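# Fold in both corner flaps at one box end

## Task

At one short end of the cardboard box, fold both corner flaps inward so that afterwards both long walls stand upright and the box rests on its base. The result must hold by itself; anything that stays in place only because the robot is pressing or holding it does not count.

## Robot and tools

ROBOT. Two six-joint arms with parallel grippers, named left_arm and right_arm. These names do not refer to sides of any picture. In the shared scene frame the origin sits on the table top midway between the arms, +z is up, +x reaches out over the table, and left_arm is on the +y side. The left_arm root is at (-0.001, +0.284, 0) m with quat_wxyz (+0.998, 0, 0, -0.060). The right_arm root is at (0, -0.314, 0) m with quat_wxyz (+1.000, 0, 0, -0.004). The fingers of each gripper point along its own +z and separate along its y. The reported hand point lies between the finger pads, roughly 1 cm short of the tips, and its printed value can drift from the truth, especially when the arm is stretched far out.

execute_actions. The argument is actions, a list holding at most one entry. There is also an optional boolean, pictures, which defaults to true.
- An empty list moves nothing and simply reports the current state.
- A motion entry is {"rows": [...], "steps": n}. Each step lasts 1/30 s, n can be at most 15, and n is 15 if omitted. One row is used per step, and the last row is reused until all n steps are done.
- A wait entry is {"steps": n} with n up to 300. It sends no command and returns once n steps have passed since the previous result. Time spent writing the reply counts toward those steps.
- If a call is rejected, nothing reaches the robot.

ROW LAYOUT. Every row holds exactly 14 numbers covering both arms, even when only one arm should move. The first 7 are left_arm: waist, shoulder, elbow, wrist pitch, wrist yaw, wrist roll, then opening. The last 7 are right_arm in the same order. The six joint values are absolute target angles in radians, in the same convention the Joint positions line uses. They are not offsets.

JOINT RANGES (radians, both arms): waist -2.618 to 3.054; shoulder 0.000 to 3.142; elbow 0.000 to 3.142; wrist pitch -1.571 to 1.571; wrist yaw -1.571 to 1.571; wrist roll -2.094 to 2.094.
- A call is rejected when a target lies more than 0.036 beyond a stated end and also farther out than that joint's last reported angle.
- The true end of a joint may differ from the stated one by up to 0.036 in either direction. Targets beyond the true end are clipped to it, and the result then says "joint sent to its limit". That message may concern an earlier motion that is still running. When the message is absent, that does not prove more travel is available.

OPENING. A value from -1 (closed) to +1 (fully open, a pad gap of 0.094 m). Away from the two extremes, the fingers are driven to the point where grip_measured shows the value you command.
- To hold something, keep commanding roughly 0.03 less than grip_measured. A smaller margin gives a lighter hold.
- Each gripper's reading carries its own fixed error of up to about 1 mm.
- Pad force tops out near 50–62 N, and sometimes lower. Parts thinner than about 2 mm get less force. On first contact the pads can briefly press much harder.

MOTION LIMITS.
- Each step, a joint's target may lead its measured angle by at most: waist 0.202, shoulder 0.258, elbow 0.238, wrist pitch 0.573, wrist yaw and wrist roll 0.522. Far targets therefore take several steps, or several calls.
- If a step's targets would move the gripper more than 70 mm from where it is measured, all of that arm's targets are pulled back toward the measured angles.
- Friction can leave a joint up to about 0.031 rad short of its target. A change smaller than that may produce no motion.
- The simulation keeps running while you think and write. The arms go on chasing the last row until they all nearly stop, or until any step is HELD. After that only a new action moves them further, although fingers already moving finish their travel.

RESULTS.
- The state line reads `left_arm: …` | `right_arm: …`. For each gripper it gives end_effector_position in metres and end_effector_quat_wxyz, both in the scene frame.
- Joint positions and Joint velocities each have one block per arm: the six joints in column order (rad, rad/s), then the pad gap (m, m/s).
- grip_measured gives the opening on the same scale used for commands.
- "joint command not followed" means a clearance check changed or blocked that arm's joint targets on some steps. The rest of the row was still applied.
- HELD marks steps on which all or part of your row was not sent.
- MOTOR HOT appears once a motor reaches 75 °C. At 90 °C that arm halts for 10 s. At 100 °C its motors and gripper go slack and the arm drops. Those stops show up as OVER-TEMPERATURE FAULT. Holding loads heats motors, even while you are thinking.

CAMERAS. Images arrive in this order: cam_head_left (504x504), cam_head_right (504x504), cam_left_wrist (616x616, fisheye), cam_right_wrist (616x616, fisheye).

zoom_image. Arguments: camera (one of the four names) and region [x0, y0, x1, y1], in pixels of that camera's latest image, with the origin at the top-left and a size of at most 504 by 504. It returns a closer view of that area.

read_manual. The optional argument section accepts only "licences". It returns licence text and moves nothing.

finished_scene. The argument scene is the number of the scene being ended. This is irreversible, and the result reports whether the goal was met. Replying without any tool call also ends things. Call it only after the flaps stay folded, the long walls stand, and the box sits on its base with the grippers released and withdrawn.

AVOID.
- Knocking the box or anything else off the table, which counts as failure.
- Letting the arms collide with or push hard against each other.
- Dropping things, slipping, slamming, hard impacts and very forceful pushes on the box.
- Holding loads long enough to overheat a motor.

At times a held part may be tugged briefly, or a loose object nudged, by an outside force. Fast, smooth motion with little effort is preferred.

Each tool is called after "Call:" as name(argument=value, ...) on one line, values as JSON.

## Session

Call:
execute_actions(actions=[])

Scene clock: 0.00 s of 4500.00 s.
left_arm: end_effector_position=(+0.3774, +0.2417, +0.4037) grip_measured=-0.398 end_effector_quat_wxyz=(+0.707, +0.040, +0.705, -0.041) | right_arm: end_effector_position=(+0.3754, -0.3152, +0.4111) grip_measured=-0.985 end_effector_quat_wxyz=(+0.715, -0.000, +0.699, -0.002)
Joint positions: left_arm=[ 0.01   1.055  1.055  0.002  0.006 -0.     0.028] | right_arm=[ 0.004  1.036  1.056  0.002 -0.002 -0.003  0.001]
Joint velocities: left_arm=[-0.007 -0.012 -0.002 -0.022 -0.022  0.022 -0.   ] | right_arm=[-0.012 -0.017 -0.017  0.022 -0.022  0.037 -0.   ]

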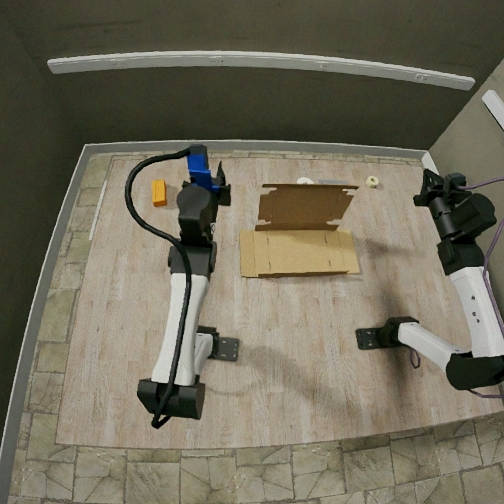

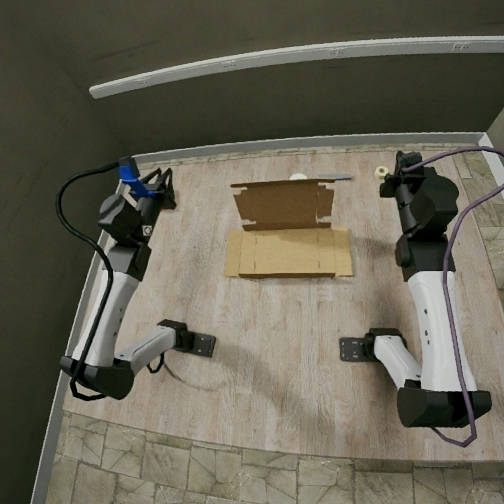

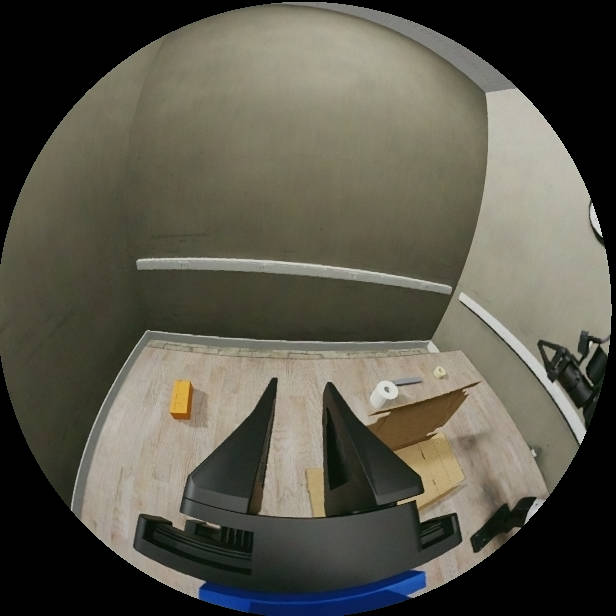

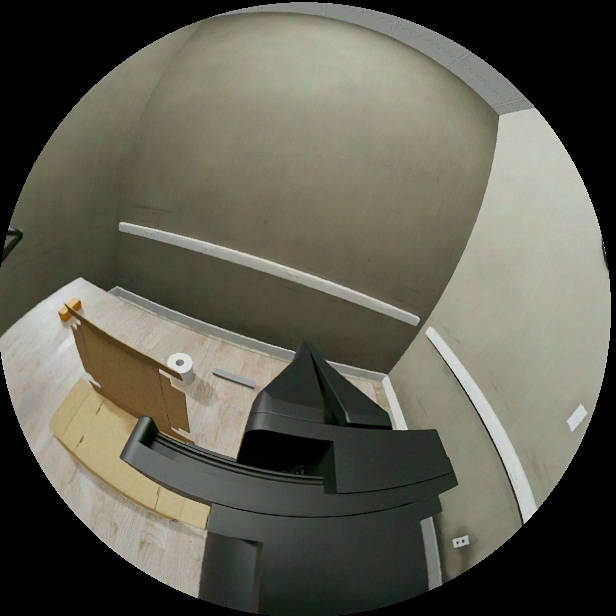

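Call:
zoom_image(camera="cam_head_left", region=[220, 170, 380, 290])

Call:
zoom_image(camera="cam_head_right", region=[210, 170, 370, 290])

Region (220, 170, 380, 290) of cam_head_left's 504x504 image, scaled by 3.150, with more detail than that image has; it fills the top 378 rows of this view, and the rest is white.

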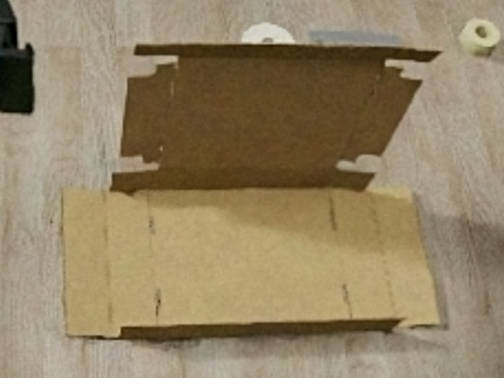

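Region (210, 170, 370, 290) of cam_head_right's 504x504 image, scaled by 3.150, with more detail than that image has; it fills the top 378 rows of this view, and the rest is white.

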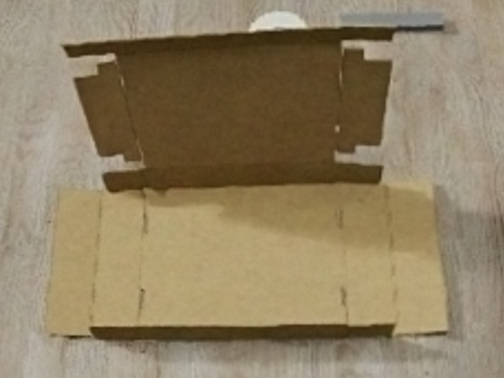

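Call:
execute_actions(actions=[{"rows":[[0.15,1.2,1.05,0,0.3,0.5,-1,0.1,1.1,1.3,-0.6,0,-0.3,0.6],[0.15,1.2,1.05,0,0.3,0.5,-1,0.1,1.1,1.3,-0.6,0,-0.3,0.6],[0.15,1.2,1.05,0,0.3,0.5,-1,0.1,1.1,1.3,-0.6,0,-0.3,0.6],[0.25,1.4,1.03,0,0.6,1.0,-1,0.2,1.2,1.5,-1.2,0,-0.6,0.6],[0.25,1.4,1.03,0,0.6,1.0,-1,0.2,1.2,1.5,-1.2,0,-0.6,0.6],[0.25,1.4,1.03,0,0.6,1.0,-1,0.2,1.2,1.5,-1.2,0,-0.6,0.6],[0.25,1.4,1.03,0,0.6,1.0,-1,0.2,1.2,1.5,-1.2,0,-0.6,0.6],[0.32,1.68,1.01,-0.08,0.96,1.39,-1,0.3,1.35,1.6,-1.5,0,-0.8,0.6]],"steps":15}], pictures=false)

Call:
execute_actions(actions=[{"steps":25}], pictures=false)

Call:
execute_actions(actions=[{"rows":[[0.32,1.68,1.01,-0.08,0.96,1.39,-1,0.45,1.45,1.6,-1.5,0,-0.8,0.6],[0.32,1.68,1.01,-0.08,0.96,1.39,-1,0.45,1.45,1.6,-1.5,0,-0.8,0.6],[0.32,1.68,1.01,-0.08,0.96,1.39,-1,0.6,1.55,1.6,-1.5,0,-0.8,0.6],[0.32,1.68,1.01,-0.08,0.96,1.39,-1,0.6,1.55,1.6,-1.5,0,-0.8,0.6],[0.32,1.68,1.01,-0.08,0.96,1.39,-1,0.75,1.65,1.6,-1.5,0,-0.8,0.6]],"steps":15}], pictures=false)

Call:
execute_actions(actions=[{"steps":20}])

Scene clock: 38.67 s of 4500.00 s.
left_arm: end_effector_position=(+0.4476, +0.2492, +0.1599) grip_measured=-0.996 end_effector_quat_wxyz=(+0.529, +0.516, +0.673, -0.026) | right_arm: end_effector_position=(+0.2949, -0.2284, +0.2747) grip_measured=+0.598 end_effector_quat_wxyz=(+0.254, -0.460, +0.849, -0.056)
Joint positions: left_arm=[ 0.313  1.666  1.038 -0.035  0.779  1.106  0.   ] | right_arm=[ 0.293  1.341  1.583 -1.287  0.003 -0.709  0.075]
Joint velocities: left_arm=[ 0.085  0.72  -0.339 -0.476  0.96   1.78  -0.001] | right_arm=[ 0.027  0.374 -0.012 -1.546  0.037 -0.608  0.   ]
Steps of this call (steps 1 to 90: nothing new was sent; then 35.17 s passed at rest; steps 91 to 105: all 15 steps of this action). Readings (joint positions):
91: left_arm=[0.033 1.066 1.055 0.006 0.055 0.075] | right_arm=[0.016 1.043 1.099 -0.093 0.005 -0.045]
92: left_arm=[0.073 1.087 1.058 0.020 0.107 0.160] | right_arm=[0.044 1.065 1.167 -0.206 0.006 -0.095]
94: left_arm=[0.140 1.150 1.058 0.027 0.191 0.290] | right_arm=[0.100 1.101 1.290 -0.385 0.009 -0.212]
98: left_arm=[0.233 1.340 1.058 0.029 0.405 0.591] | right_arm=[0.207 1.180 1.503 -0.761 0.005 -0.454]
105: the state above

Scene clock: 39.50 s of 4500.00 s.
left_arm: end_effector_position=(+0.4261, +0.2265, +0.1489) grip_measured=-0.996 end_effector_quat_wxyz=(+0.546, +0.606, +0.576, -0.046) | right_arm: end_effector_position=(+0.2527, -0.2407, +0.2512) grip_measured=+0.598 end_effector_quat_wxyz=(+0.149, -0.507, +0.848, -0.040)
Joint positions: left_arm=[ 0.316  1.695  1.016 -0.077  0.95   1.381  0.   ] | right_arm=[ 0.293  1.353  1.583 -1.491  0.003 -0.793  0.075]
Joint velocities: left_arm=[-0.007  0.002  0.002  0.007  0.051  0.007 -0.   ] | right_arm=[-0.002  0.002  0.002 -0.007 -0.037  0.022  0.   ]
Steps of this call (steps 1 to 25: the robot went on to your last target). Readings (joint positions):
1: left_arm=[0.315 1.685 1.027 -0.050 0.810 1.162] | right_arm=[0.293 1.351 1.583 -1.332 0.003 -0.726]
2: left_arm=[0.316 1.694 1.019 -0.065 0.836 1.206] | right_arm=[0.293 1.353 1.583 -1.366 0.003 -0.740]
4: left_arm=[0.316 1.695 1.016 -0.079 0.876 1.270] | right_arm=[0.293 1.353 1.583 -1.416 0.003 -0.760]
8: left_arm=[0.316 1.695 1.016 -0.077 0.921 1.337] | right_arm=[0.293 1.353 1.583 -1.464 0.003 -0.780]
25: the state above

Scene clock: 40.00 s of 4500.00 s.
left_arm: end_effector_position=(+0.4261, +0.2264, +0.1490) grip_measured=-0.996 end_effector_quat_wxyz=(+0.546, +0.606, +0.576, -0.046) | right_arm: end_effector_position=(+0.2182, -0.1121, +0.1721) grip_measured=+0.599 end_effector_quat_wxyz=(-0.004, +0.697, -0.717, +0.001)
Joint positions: left_arm=[ 0.316  1.695  1.016 -0.077  0.951  1.382  0.   ] | right_arm=[ 0.757  1.671  1.597 -1.489  0.002 -0.794  0.075]
Joint velocities: left_arm=[-0.002  0.012 -0.002 -0.007 -0.022 -0.066  0.001] | right_arm=[-0.007 -0.012 -0.022  0.007 -0.037 -0.022 -0.001]
Steps of this call (steps 1 to 15: all 15 steps of this action). Readings (joint positions):
1: left_arm=[0.316 1.695 1.016 -0.077 0.950 1.381] | right_arm=[0.314 1.360 1.585 -1.494 0.012 -0.793]
2: left_arm=[0.316 1.695 1.016 -0.077 0.951 1.382] | right_arm=[0.361 1.373 1.590 -1.496 0.014 -0.793]
4: left_arm=[0.316 1.695 1.016 -0.077 0.951 1.382] | right_arm=[0.481 1.433 1.600 -1.499 0.015 -0.793]
8: left_arm=[0.316 1.695 1.016 -0.077 0.951 1.382] | right_arm=[0.707 1.616 1.602 -1.490 0.009 -0.794]
15: the state above

Scene clock: 40.67 s of 4500.00 s.
left_arm: end_effector_position=(+0.4261, +0.2264, +0.1490) grip_measured=-0.996 end_effector_quat_wxyz=(+0.547, +0.606, +0.576, -0.046) | right_arm: end_effector_position=(+0.2179, -0.1123, +0.1721) grip_measured=+0.599 end_effector_quat_wxyz=(-0.004, +0.697, -0.717, +0.001)
Joint positions: left_arm=[ 0.316  1.695  1.016 -0.077  0.951  1.382  0.   ] | right_arm=[ 0.757  1.671  1.597 -1.49   0.002 -0.794  0.075]
Joint velocities: left_arm=[ 0.007  0.002 -0.012  0.007  0.066 -0.022  0.   ] | right_arm=[-0.012 -0.012  0.012  0.037  0.007  0.022  0.   ]
Steps of this call (steps 1 to 15: the robot went on to your last target; steps 16 to 20: nothing new was sent). Readings (joint positions):
1: left_arm=[0.316 1.695 1.016 -0.077 0.951 1.382] | right_arm=[0.757 1.671 1.597 -1.489 0.002 -0.794]
2: left_arm=[0.316 1.695 1.016 -0.077 0.951 1.382] | right_arm=[0.757 1.671 1.597 -1.490 0.002 -0.794]
4: left_arm=[0.316 1.695 1.016 -0.077 0.951 1.382] | right_arm=[0.757 1.671 1.597 -1.490 0.002 -0.794]
8: left_arm=[0.316 1.695 1.016 -0.077 0.951 1.382] | right_arm=[0.757 1.671 1.597 -1.490 0.002 -0.794]
20: the state above
All arms were judged still, so your last target was given up. Only a new action makes them travel on or press farther. Fingers that are still opening or closing keep moving.

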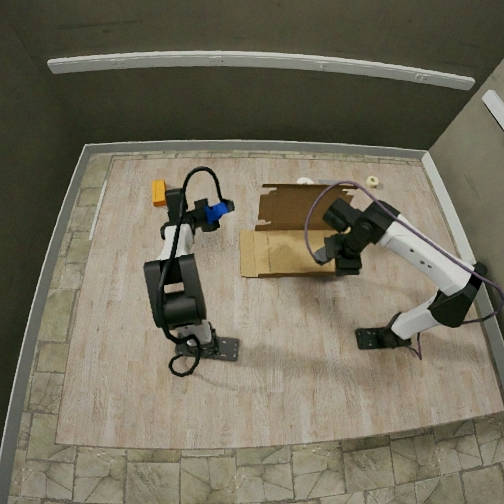

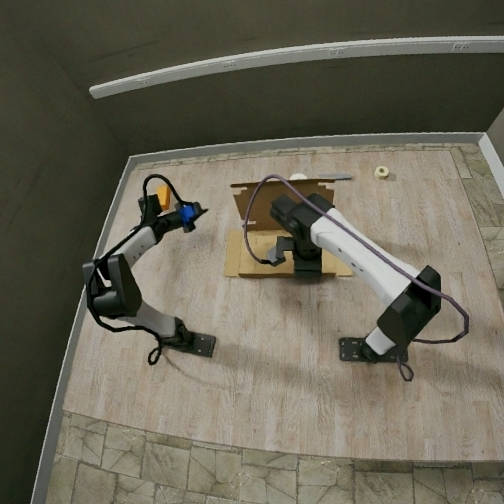

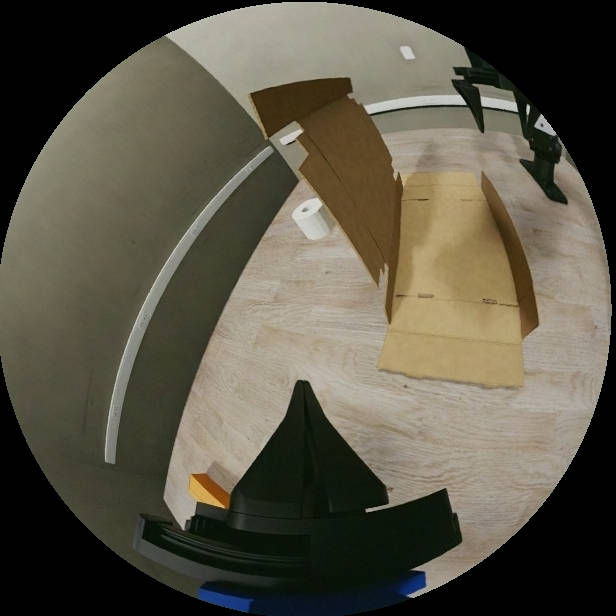

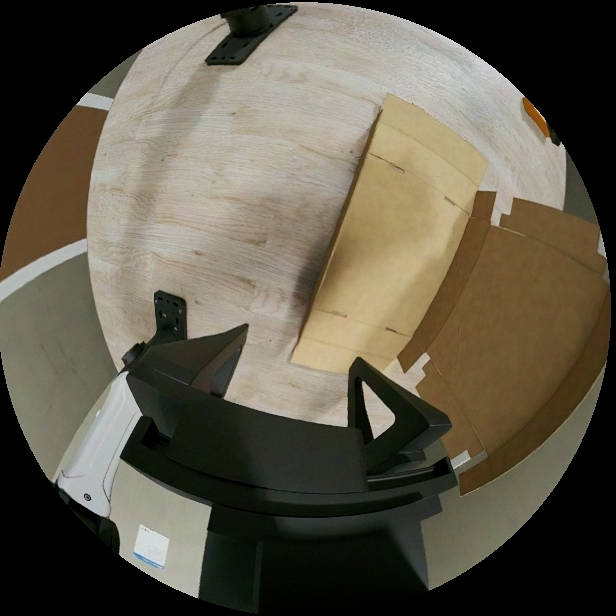

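Call:
execute_actions(actions=[{"rows":[[0.32,1.68,1.01,-0.08,0.96,1.39,-1,0.79,1.75,1.6,-1.4,0,-0.77,0.7],[0.32,1.68,1.01,-0.08,0.96,1.39,-1,0.79,1.75,1.6,-1.4,0,-0.77,0.7],[0.32,1.68,1.01,-0.08,0.96,1.39,-1,0.816,1.87,1.563,-1.255,0,-0.763,0.7]],"steps":15}], pictures=false)

Call:
execute_actions(actions=[{"steps":10}])

Scene clock: 67.13 s of 4500.00 s.
left_arm: end_effector_position=(+0.4261, +0.2264, +0.1490) grip_measured=-0.996 end_effector_quat_wxyz=(+0.547, +0.607, +0.576, -0.046) | right_arm: end_effector_position=(+0.2410, -0.0644, +0.0989) grip_measured=+0.698 end_effector_quat_wxyz=(+0.012, +0.709, -0.705, +0.001)
Joint positions: left_arm=[ 0.316  1.695  1.016 -0.077  0.951  1.382  0.   ] | right_arm=[ 0.813  1.883  1.564 -1.275  0.003 -0.771  0.08 ]
Joint velocities: left_arm=[-0.007  0.007 -0.017 -0.007 -0.066 -0.066 -0.003] | right_arm=[ 0.002  0.007 -0.002 -0.007  0.037  0.022  0.002]
Steps of this call (steps 1 to 90: nothing new was sent; then 22.97 s passed at rest; steps 91 to 105: all 15 steps of this action). Readings (joint positions):
91: left_arm=[0.316 1.695 1.016 -0.077 0.951 1.382] | right_arm=[0.760 1.675 1.597 -1.485 0.003 -0.792]
92: left_arm=[0.316 1.695 1.016 -0.077 0.951 1.382] | right_arm=[0.765 1.683 1.597 -1.472 0.003 -0.789]
94: left_arm=[0.316 1.695 1.016 -0.077 0.951 1.382] | right_arm=[0.785 1.730 1.597 -1.424 0.003 -0.784]
98: left_arm=[0.316 1.695 1.016 -0.077 0.951 1.382] | right_arm=[0.812 1.859 1.578 -1.315 0.003 -0.775]
105: the state above

Scene clock: 67.47 s of 4500.00 s.
left_arm: end_effector_position=(+0.4261, +0.2264, +0.1490) grip_measured=-0.996 end_effector_quat_wxyz=(+0.547, +0.607, +0.576, -0.046) | right_arm: end_effector_position=(+0.2423, -0.0630, +0.0988) grip_measured=+0.698 end_effector_quat_wxyz=(+0.008, +0.709, -0.705, +0.001)
Joint positions: left_arm=[ 0.316  1.695  1.016 -0.077  0.951  1.382  0.   ] | right_arm=[ 0.813  1.883  1.564 -1.267  0.003 -0.77   0.08 ]
Joint velocities: left_arm=[ 0.002  0.007 -0.002  0.037  0.022  0.051  0.   ] | right_arm=[-0.012 -0.007 -0.017  0.007  0.051  0.007 -0.001]
Steps of this call (steps 1 to 10: the robot went on to your last target). Readings (joint positions):
1: left_arm=[0.316 1.695 1.016 -0.077 0.951 1.382] | right_arm=[0.813 1.883 1.564 -1.273 0.003 -0.771]
2: left_arm=[0.316 1.695 1.016 -0.077 0.951 1.382] | right_arm=[0.813 1.883 1.564 -1.271 0.003 -0.771]
4: left_arm=[0.316 1.695 1.016 -0.077 0.951 1.382] | right_arm=[0.813 1.883 1.564 -1.270 0.003 -0.770]
8: left_arm=[0.316 1.695 1.016 -0.077 0.951 1.382] | right_arm=[0.813 1.883 1.564 -1.268 0.003 -0.770]
10: the state above

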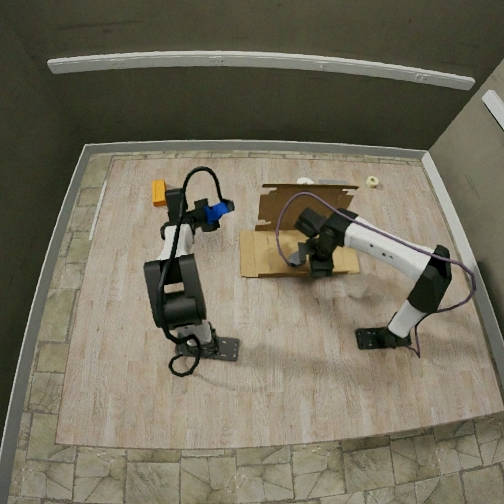

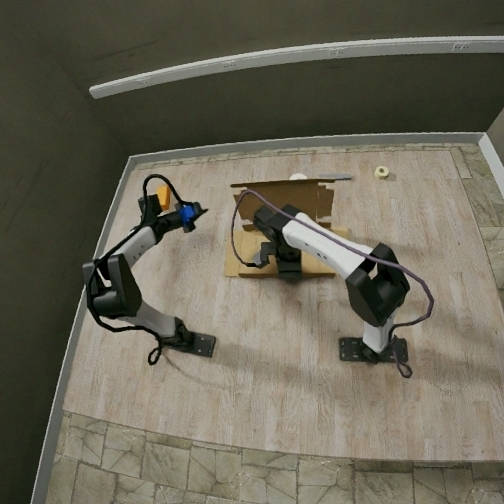

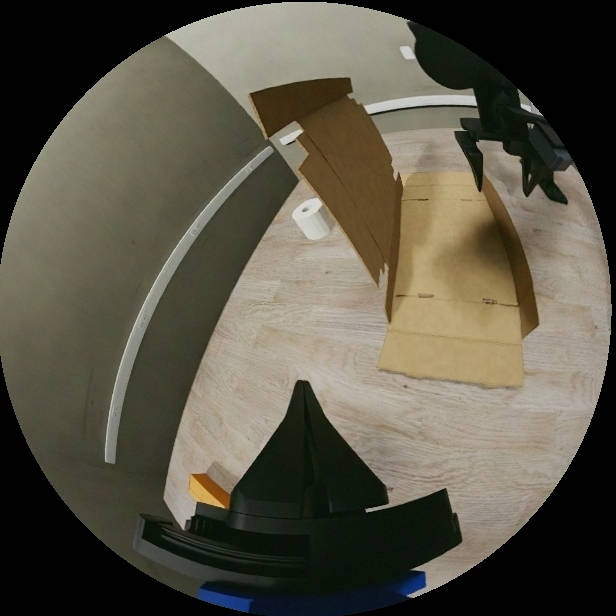

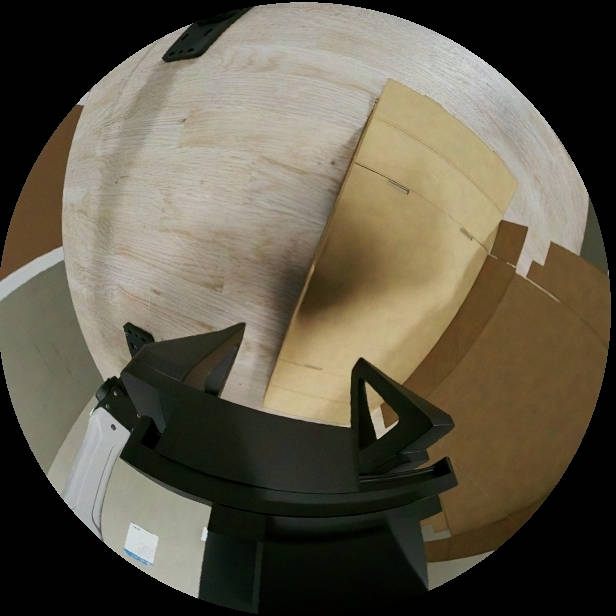

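Call:
execute_actions(actions=[{"rows":[[0.32,1.68,1.01,-0.08,0.96,1.39,-1,0.816,1.91,1.47,-1.13,0,-0.763,0.3],[0.32,1.68,1.01,-0.08,0.96,1.39,-1,0.816,1.91,1.47,-1.13,0,-0.763,0.3],[0.32,1.68,1.01,-0.08,0.96,1.39,-1,0.816,1.935,1.368,-1.012,0,-0.763,0.3]],"steps":15}], pictures=false)

Call:
execute_actions(actions=[{"steps":10}])

Scene clock: 76.37 s of 4500.00 s.
left_arm: end_effector_position=(+0.4261, +0.2264, +0.1490) grip_measured=-0.996 end_effector_quat_wxyz=(+0.547, +0.607, +0.576, -0.046) | right_arm: end_effector_position=(+0.2401, -0.0652, +0.0331) grip_measured=+0.302 end_effector_quat_wxyz=(+0.016, +0.709, -0.706, +0.002)
Joint positions: left_arm=[ 0.316  1.695  1.016 -0.077  0.951  1.382  0.   ] | right_arm=[ 0.813  1.937  1.37  -1.035  0.003 -0.769  0.061]
Joint velocities: left_arm=[-0.007 -0.017 -0.007  0.081 -0.007 -0.037 -0.001] | right_arm=[-0.012 -0.007 -0.017  0.095  0.022 -0.066  0.   ]
Steps of this call (steps 1 to 15: the robot went on to your last target; steps 16 to 90: nothing new was sent; then 5.40 s passed at rest; steps 91 to 105: all 15 steps of this action). Readings (joint positions):
91: left_arm=[0.316 1.695 1.016 -0.077 0.951 1.382] | right_arm=[0.813 1.883 1.551 -1.247 0.003 -0.770]
92: left_arm=[0.316 1.695 1.016 -0.077 0.951 1.382] | right_arm=[0.813 1.882 1.533 -1.223 0.003 -0.770]
94: left_arm=[0.316 1.695 1.016 -0.077 0.951 1.382] | right_arm=[0.813 1.886 1.455 -1.144 0.003 -0.769]
98: left_arm=[0.316 1.695 1.016 -0.077 0.951 1.382] | right_arm=[0.813 1.932 1.374 -1.083 0.003 -0.769]
105: the state above

Scene clock: 76.70 s of 4500.00 s.
left_arm: end_effector_position=(+0.4261, +0.2264, +0.1490) grip_measured=-0.996 end_effector_quat_wxyz=(+0.547, +0.607, +0.576, -0.046) | right_arm: end_effector_position=(+0.2420, -0.0633, +0.0330) grip_measured=+0.302 end_effector_quat_wxyz=(+0.010, +0.709, -0.706, +0.001)
Joint positions: left_arm=[ 0.316  1.695  1.016 -0.077  0.951  1.382  0.   ] | right_arm=[ 0.813  1.937  1.37  -1.024  0.003 -0.769  0.061]
Joint velocities: left_arm=[-0.007 -0.002 -0.007  0.037 -0.051  0.007  0.   ] | right_arm=[ 0.002 -0.012  0.007 -0.066 -0.037  0.007 -0.001]
Steps of this call (steps 1 to 10: the robot went on to your last target). Readings (joint positions):
1: left_arm=[0.316 1.695 1.016 -0.077 0.951 1.382] | right_arm=[0.813 1.937 1.370 -1.032 0.003 -0.769]
2: left_arm=[0.316 1.695 1.016 -0.077 0.951 1.382] | right_arm=[0.813 1.937 1.370 -1.030 0.003 -0.769]
4: left_arm=[0.316 1.695 1.016 -0.077 0.951 1.382] | right_arm=[0.813 1.937 1.370 -1.027 0.003 -0.769]
8: left_arm=[0.316 1.695 1.016 -0.077 0.951 1.382] | right_arm=[0.813 1.937 1.370 -1.025 0.003 -0.769]
10: the state above

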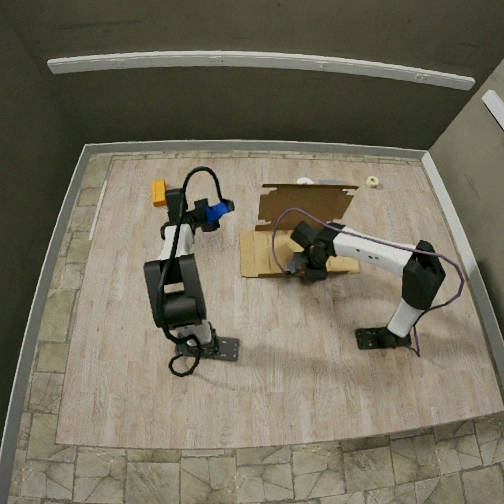

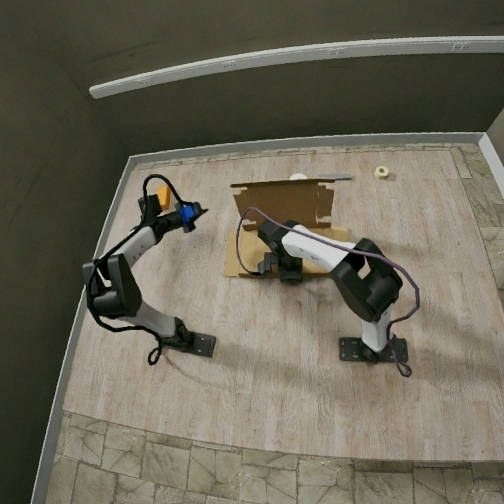

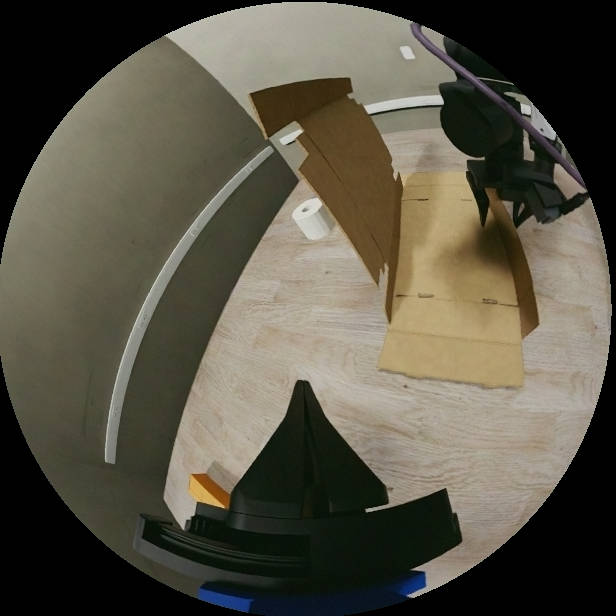

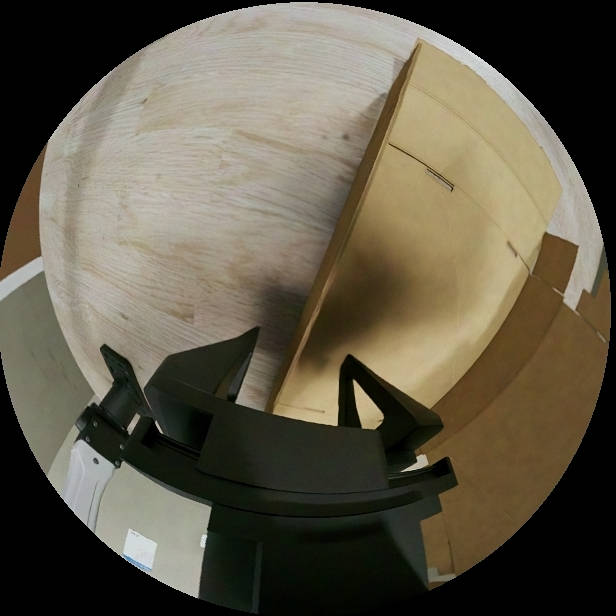

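Call:
execute_actions(actions=[{"rows":[[0.32,1.68,1.01,-0.08,0.96,1.39,-1,0.816,1.935,1.368,-1.012,0,-0.763,-0.5],[0.32,1.68,1.01,-0.08,0.96,1.39,-1,0.816,1.935,1.368,-1.012,0,-0.763,-0.5],[0.32,1.68,1.01,-0.08,0.96,1.39,-1,0.816,1.935,1.368,-1.012,0,-0.763,-0.5],[0.32,1.68,1.01,-0.08,0.96,1.39,-1,0.816,1.935,1.368,-1.012,0,-0.763,-0.5],[0.32,1.68,1.01,-0.08,0.96,1.39,-1,0.816,1.935,1.368,-1.012,0,-0.763,-0.5],[0.32,1.68,1.01,-0.08,0.96,1.39,-1,0.816,1.935,1.368,-1.012,0,-0.763,-0.5],[0.32,1.68,1.01,-0.08,0.96,1.39,-1,0.816,1.935,1.368,-1.012,0,-0.763,-0.8],[0.32,1.68,1.01,-0.08,0.96,1.39,-1,0.816,1.935,1.368,-1.012,0,-0.763,-0.8],[0.32,1.68,1.01,-0.08,0.96,1.39,-1,0.816,1.935,1.368,-1.012,0,-0.763,-0.8],[0.32,1.68,1.01,-0.08,0.96,1.39,-1,0.816,1.935,1.368,-1.012,0,-0.763,-0.8],[0.32,1.68,1.01,-0.08,0.96,1.39,-1,0.816,1.935,1.368,-1.012,0,-0.763,-0.9],[0.32,1.68,1.01,-0.08,0.96,1.39,-1,0.816,1.935,1.368,-1.012,0,-0.763,-0.9],[0.32,1.68,1.01,-0.08,0.96,1.39,-1,0.816,1.935,1.368,-1.012,0,-0.763,-0.995]],"steps":15}], pictures=false)

Call:
execute_actions(actions=[{"steps":10}])

Scene clock: 92.47 s of 4500.00 s.
left_arm: end_effector_position=(+0.4261, +0.2264, +0.1490) grip_measured=-0.996 end_effector_quat_wxyz=(+0.547, +0.607, +0.576, -0.046) | right_arm: end_effector_position=(+0.2430, -0.0624, +0.0330) grip_measured=-0.968 end_effector_quat_wxyz=(+0.008, +0.708, -0.706, +0.002)
Joint positions: left_arm=[ 0.316  1.695  1.016 -0.077  0.951  1.382  0.   ] | right_arm=[ 0.813  1.937  1.37  -1.019  0.003 -0.769  0.002]
Joint velocities: left_arm=[ 0.002 -0.012 -0.002  0.007  0.037  0.007 -0.   ] | right_arm=[ 0.007 -0.017 -0.002  0.022  0.037 -0.051 -0.   ]
Steps of this call (steps 1 to 30: the robot went on to your last target; steps 31 to 90: nothing new was sent; then 12.27 s passed at rest; steps 91 to 105: all 15 steps of this action). Readings (joint positions):
91: left_arm=[0.316 1.695 1.016 -0.077 0.951 1.382] | right_arm=[0.813 1.937 1.370 -1.023 0.003 -0.769]
92: left_arm=[0.316 1.695 1.016 -0.077 0.951 1.382] | right_arm=[0.813 1.937 1.370 -1.023 0.003 -0.769]
94: left_arm=[0.316 1.695 1.016 -0.077 0.951 1.382] | right_arm=[0.813 1.937 1.370 -1.023 0.003 -0.769]
98: left_arm=[0.316 1.695 1.016 -0.077 0.951 1.382] | right_arm=[0.813 1.937 1.370 -1.023 0.002 -0.769]
105: the state above

Scene clock: 92.80 s of 4500.00 s.
left_arm: end_effector_position=(+0.4261, +0.2264, +0.1490) grip_measured=-0.996 end_effector_quat_wxyz=(+0.547, +0.607, +0.576, -0.046) | right_arm: end_effector_position=(+0.2431, -0.0623, +0.0330) grip_measured=-0.968 end_effector_quat_wxyz=(+0.007, +0.708, -0.706, +0.002)
Joint positions: left_arm=[ 0.316  1.695  1.016 -0.077  0.951  1.382  0.   ] | right_arm=[ 0.813  1.937  1.37  -1.018  0.003 -0.769  0.002]
Joint velocities: left_arm=[ 0.007 -0.007 -0.017  0.051  0.051 -0.051 -0.   ] | right_arm=[ 0.002  0.017 -0.017 -0.007 -0.022 -0.037  0.001]
Steps of this call (steps 1 to 10: the robot went on to your last target). Readings (joint positions):
1: left_arm=[0.316 1.695 1.016 -0.077 0.951 1.382] | right_arm=[0.813 1.937 1.370 -1.018 0.003 -0.769]
2: left_arm=[0.316 1.695 1.016 -0.077 0.951 1.382] | right_arm=[0.813 1.937 1.370 -1.018 0.003 -0.769]
4: left_arm=[0.316 1.695 1.016 -0.077 0.951 1.382] | right_arm=[0.813 1.937 1.370 -1.018 0.003 -0.769]
8: left_arm=[0.316 1.695 1.016 -0.077 0.951 1.382] | right_arm=[0.813 1.937 1.370 -1.018 0.003 -0.769]
10: the state above

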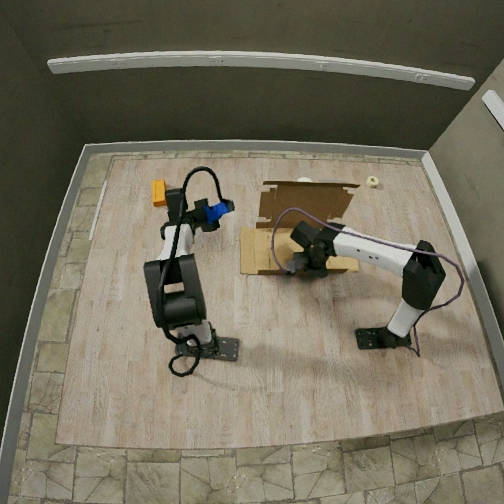

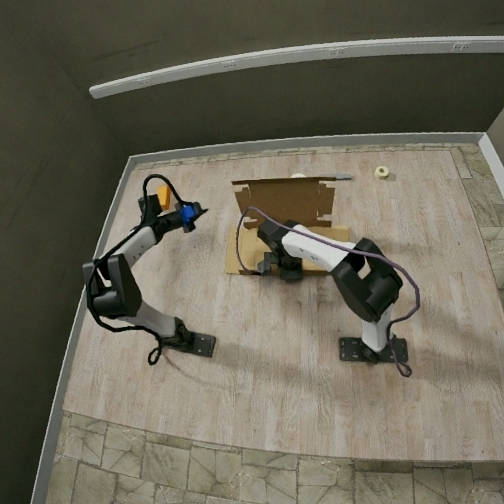

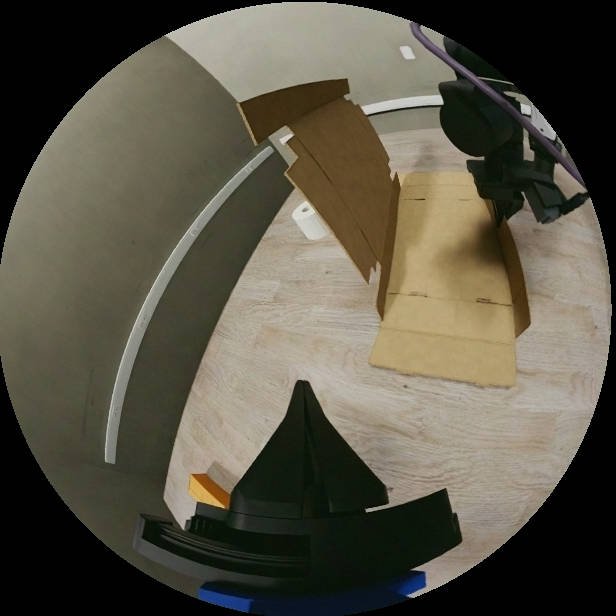

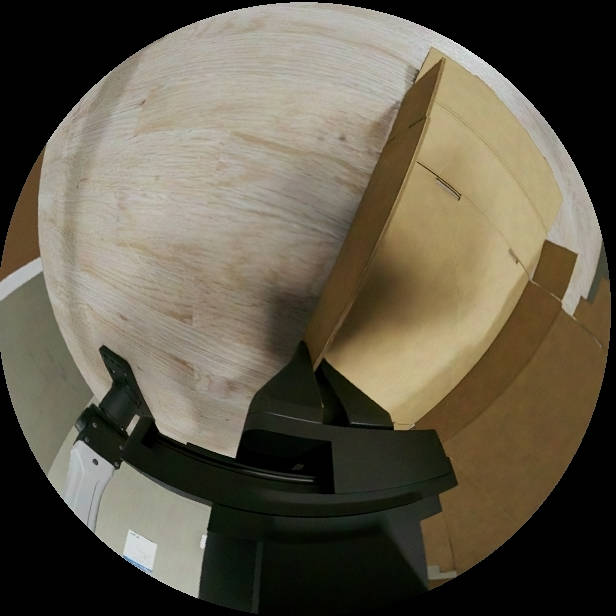

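Call:
execute_actions(actions=[{"rows":[[0.2,1.5,0.9,-0.2,0.96,1.4,-1,0.816,1.935,1.368,-1.018,0,-0.763,-0.995],[0.2,1.5,0.9,-0.2,0.96,1.4,-1,0.816,1.935,1.368,-1.018,0,-0.763,-0.995],[0.2,1.5,0.9,-0.2,0.96,1.4,-1,0.816,1.935,1.368,-1.018,0,-0.763,-0.995],[0.1,1.35,0.75,-0.32,0.96,1.4,-1,0.816,1.935,1.368,-1.018,0,-0.763,-0.995],[0.1,1.35,0.75,-0.32,0.96,1.4,-1,0.816,1.935,1.368,-1.018,0,-0.763,-0.995],[0.1,1.35,0.75,-0.32,0.96,1.4,-1,0.816,1.935,1.368,-1.018,0,-0.763,-0.995],[0.1,1.35,0.75,-0.32,0.96,1.4,-1,0.816,1.935,1.368,-1.018,0,-0.763,-0.995],[-0.045,1.205,0.598,-0.44,0.96,1.4,-1,0.816,1.935,1.368,-1.018,0,-0.763,-0.995]],"steps":15}], pictures=false)

Call:
execute_actions(actions=[{"steps":20}])

Scene clock: 131.07 s of 4500.00 s.
left_arm: end_effector_position=(+0.2314, +0.1030, +0.1269) grip_measured=-0.996 end_effector_quat_wxyz=(+0.460, +0.690, +0.515, -0.219) | right_arm: end_effector_position=(+0.2431, -0.0623, +0.0330) grip_measured=-0.968 end_effector_quat_wxyz=(+0.007, +0.708, -0.706, +0.002)
Joint positions: left_arm=[-0.044  1.221  0.617 -0.395  0.962  1.392  0.   ] | right_arm=[ 0.813  1.937  1.37  -1.018  0.003 -0.769  0.002]
Joint velocities: left_arm=[-0.002 -0.012 -0.076 -0.388  0.037 -0.051 -0.001] | right_arm=[-0.022 -0.012 -0.022 -0.022  0.081  0.007 -0.   ]
Steps of this call (steps 1 to 15: the robot went on to your last target; steps 16 to 90: nothing new was sent; then 34.77 s passed at rest; steps 91 to 105: all 15 steps of this action). Readings (joint positions):
91: left_arm=[0.305 1.676 1.002 -0.081 0.942 1.383] | right_arm=[0.813 1.937 1.370 -1.018 0.003 -0.769]
92: left_arm=[0.282 1.634 0.970 -0.101 0.939 1.384] | right_arm=[0.813 1.937 1.370 -1.018 0.003 -0.769]
94: left_arm=[0.215 1.538 0.916 -0.140 0.943 1.386] | right_arm=[0.813 1.937 1.370 -1.018 0.003 -0.769]
98: left_arm=[0.088 1.348 0.784 -0.227 0.956 1.390] | right_arm=[0.813 1.937 1.370 -1.018 0.003 -0.769]
105: the state above

Scene clock: 131.73 s of 4500.00 s.
left_arm: end_effector_position=(+0.2271, +0.1037, +0.1241) grip_measured=-0.996 end_effector_quat_wxyz=(+0.451, +0.688, +0.522, -0.227) | right_arm: end_effector_position=(+0.2431, -0.0623, +0.0330) grip_measured=-0.968 end_effector_quat_wxyz=(+0.007, +0.708, -0.706, +0.002)
Joint positions: left_arm=[-0.044  1.221  0.617 -0.423  0.962  1.392  0.   ] | right_arm=[ 0.813  1.937  1.37  -1.018  0.003 -0.769  0.002]
Joint velocities: left_arm=[-0.012  0.002  0.002  0.037 -0.051 -0.037 -0.001] | right_arm=[ 0.002 -0.007 -0.022 -0.051 -0.007 -0.007 -0.001]
Steps of this call (steps 1 to 20: the robot went on to your last target). Readings (joint positions):
1: left_arm=[-0.044 1.221 0.617 -0.405 0.962 1.392] | right_arm=[0.813 1.937 1.370 -1.018 0.003 -0.769]
2: left_arm=[-0.044 1.221 0.617 -0.409 0.962 1.392] | right_arm=[0.813 1.937 1.370 -1.018 0.003 -0.769]
4: left_arm=[-0.044 1.221 0.617 -0.415 0.962 1.392] | right_arm=[0.813 1.937 1.370 -1.018 0.003 -0.769]
8: left_arm=[-0.044 1.221 0.617 -0.420 0.962 1.392] | right_arm=[0.813 1.937 1.370 -1.018 0.003 -0.769]
20: the state above

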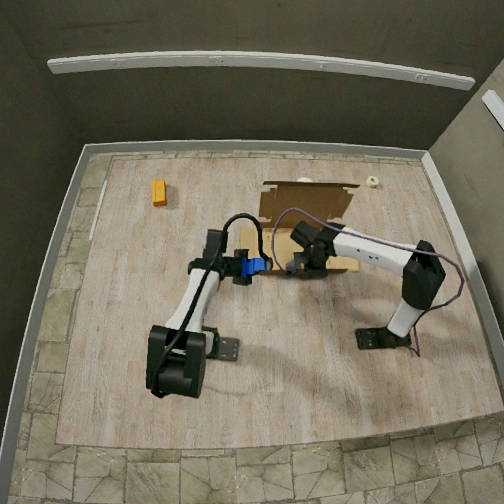

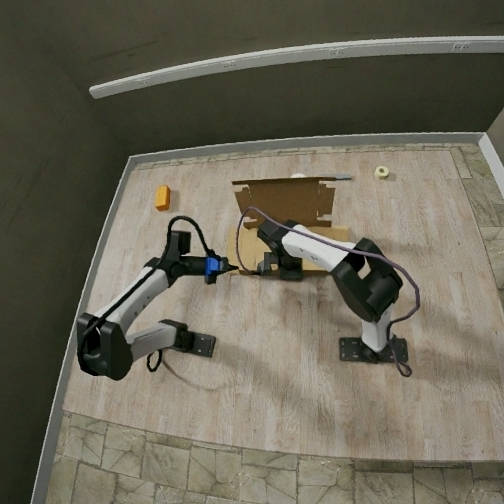

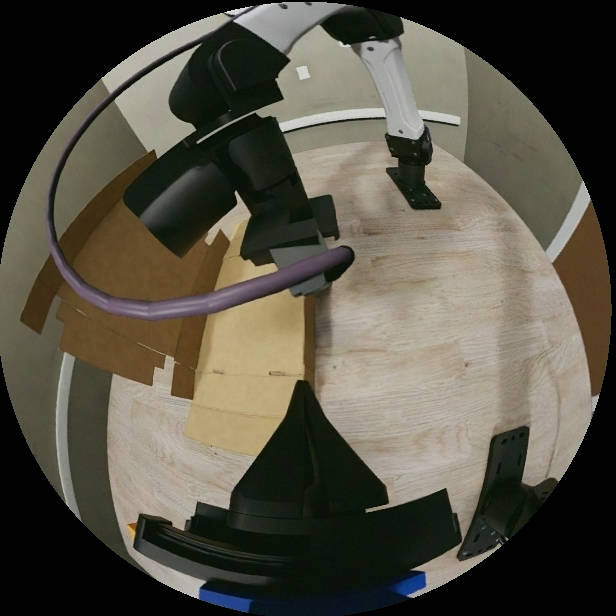

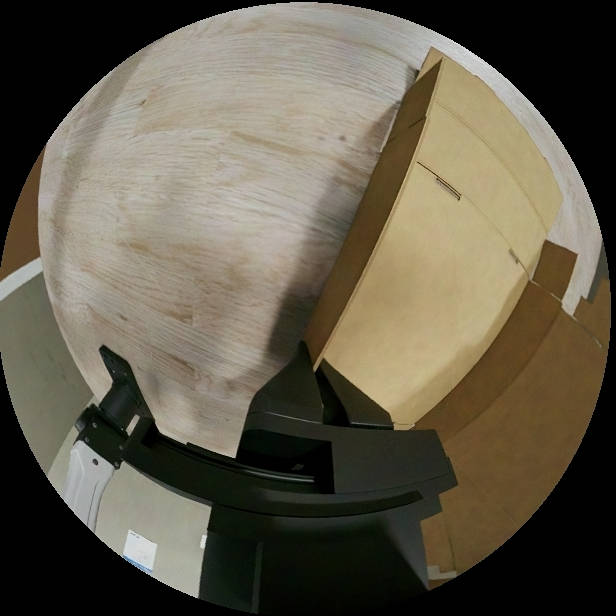

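Call:
execute_actions(actions=[{"rows":[[-0.034,1.11,0.54,-0.49,0.96,1.4,-1,0.816,1.935,1.368,-1.018,0,-0.763,-0.995],[-0.034,1.11,0.54,-0.49,0.96,1.4,-1,0.816,1.935,1.368,-1.018,0,-0.763,-0.995],[-0.034,1.11,0.54,-0.49,0.96,1.4,-1,0.816,1.935,1.368,-1.018,0,-0.763,-0.995],[-0.034,1.11,0.54,-0.49,0.96,1.4,-1,0.816,1.935,1.368,-1.018,0,-0.763,-0.995],[-0.034,1.11,0.54,-0.49,0.96,1.4,-1,0.816,1.935,1.368,-1.018,0,-0.763,-0.995],[-0.034,1.21,0.46,-0.31,0.96,1.4,-1,0.816,1.935,1.368,-1.018,0,-0.763,-0.995],[-0.034,1.21,0.46,-0.31,0.96,1.4,-1,0.816,1.935,1.368,-1.018,0,-0.763,-0.995],[-0.034,1.21,0.46,-0.31,0.96,1.4,-1,0.816,1.935,1.368,-1.018,0,-0.763,-0.995],[-0.034,1.31,0.38,-0.13,0.96,1.4,-1,0.816,1.935,1.368,-1.018,0,-0.763,-0.995],[-0.034,1.31,0.38,-0.13,0.96,1.4,-1,0.816,1.935,1.368,-1.018,0,-0.763,-0.995],[-0.034,1.31,0.38,-0.13,0.96,1.4,-1,0.816,1.935,1.368,-1.018,0,-0.763,-0.995],[-0.034,1.41,0.31,0.03,0.96,1.4,-1,0.816,1.935,1.368,-1.018,0,-0.763,-0.995]],"steps":15}], pictures=false)

Call:
execute_actions(actions=[{"steps":20}])

Scene clock: 149.90 s of 4500.00 s.
left_arm: end_effector_position=(+0.1881, +0.1106, +0.0322) grip_measured=-0.996 end_effector_quat_wxyz=(+0.409, +0.675, +0.553, -0.267) | right_arm: end_effector_position=(+0.2431, -0.0623, +0.0330) grip_measured=-0.968 end_effector_quat_wxyz=(+0.007, +0.708, -0.706, +0.002)
Joint positions: left_arm=[-0.041  1.39   0.337 -0.111  0.964  1.393  0.   ] | right_arm=[ 0.813  1.937  1.37  -1.018  0.003 -0.769  0.002]
Joint velocities: left_arm=[-0.002  0.422 -0.408  0.549 -0.007  0.037  0.001] | right_arm=[ 0.002  0.022 -0.002 -0.037 -0.066  0.095 -0.001]
Steps of this call (steps 1 to 15: the robot went on to your last target; steps 16 to 90: nothing new was sent; then 14.67 s passed at rest; steps 91 to 105: all 15 steps of this action). Readings (joint positions):
91: left_arm=[-0.043 1.210 0.610 -0.425 0.961 1.392] | right_arm=[0.813 1.937 1.370 -1.018 0.003 -0.769]
92: left_arm=[-0.042 1.184 0.595 -0.432 0.961 1.392] | right_arm=[0.813 1.937 1.370 -1.018 0.003 -0.769]
94: left_arm=[-0.041 1.139 0.573 -0.453 0.961 1.393] | right_arm=[0.813 1.937 1.370 -1.018 0.003 -0.769]
98: left_arm=[-0.041 1.160 0.520 -0.383 0.965 1.393] | right_arm=[0.813 1.937 1.370 -1.018 0.003 -0.769]
105: the state above

Scene clock: 150.57 s of 4500.00 s.
left_arm: end_effector_position=(+0.2023, +0.1083, +0.0365) grip_measured=-0.996 end_effector_quat_wxyz=(+0.442, +0.685, +0.529, -0.236) | right_arm: end_effector_position=(+0.2431, -0.0623, +0.0330) grip_measured=-0.968 end_effector_quat_wxyz=(+0.007, +0.708, -0.706, +0.002)
Joint positions: left_arm=[-0.041  1.4    0.324  0.018  0.963  1.393  0.   ] | right_arm=[ 0.813  1.937  1.37  -1.018  0.003 -0.769  0.002]
Joint velocities: left_arm=[-0.002  0.002 -0.022  0.022  0.037 -0.037  0.   ] | right_arm=[ 0.002 -0.007 -0.002  0.007 -0.022 -0.022  0.001]
Steps of this call (steps 1 to 20: the robot went on to your last target). Readings (joint positions):
1: left_arm=[-0.041 1.398 0.327 -0.094 0.963 1.393] | right_arm=[0.813 1.937 1.370 -1.018 0.003 -0.769]
2: left_arm=[-0.041 1.400 0.324 -0.079 0.963 1.393] | right_arm=[0.813 1.937 1.370 -1.018 0.003 -0.769]
4: left_arm=[-0.041 1.400 0.324 -0.043 0.963 1.393] | right_arm=[0.813 1.937 1.370 -1.018 0.003 -0.769]
8: left_arm=[-0.041 1.400 0.324 -0.005 0.963 1.393] | right_arm=[0.813 1.937 1.370 -1.018 0.003 -0.769]
20: the state above

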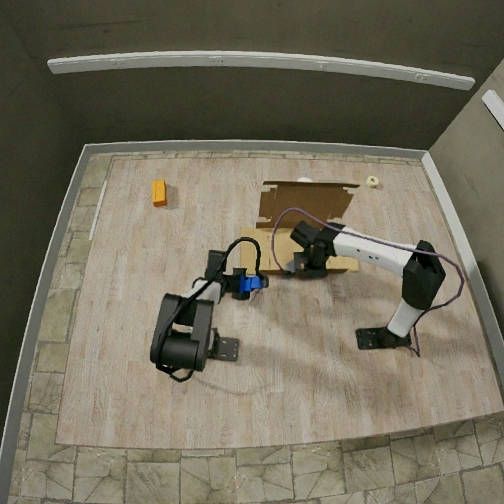

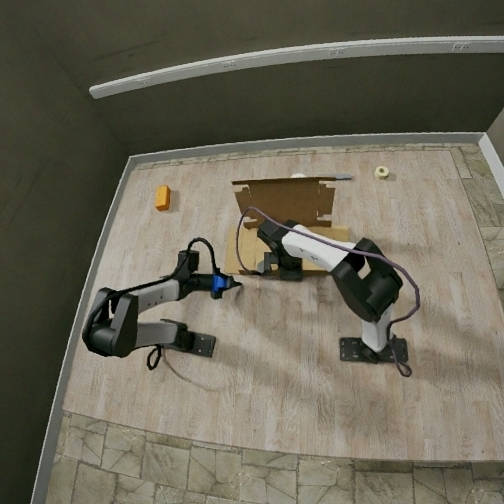

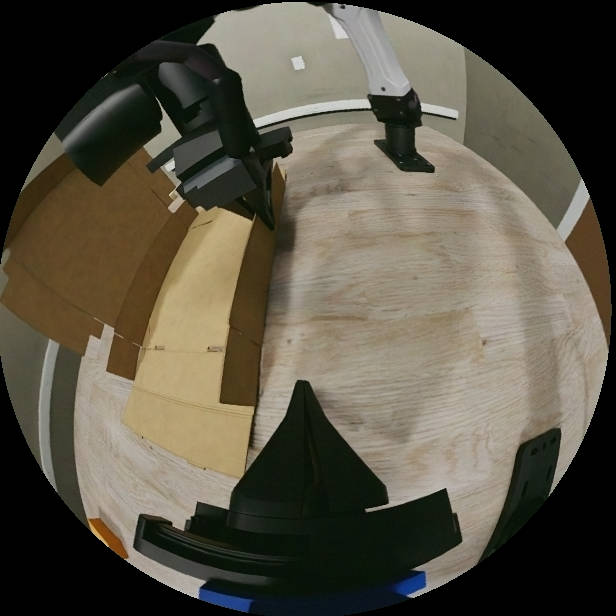

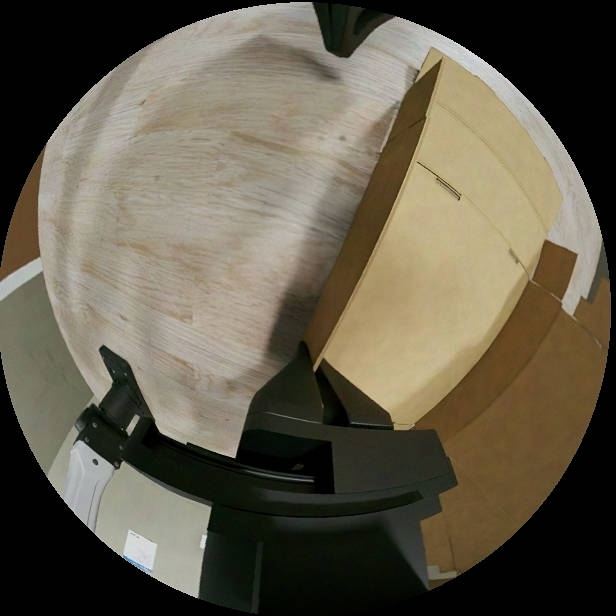

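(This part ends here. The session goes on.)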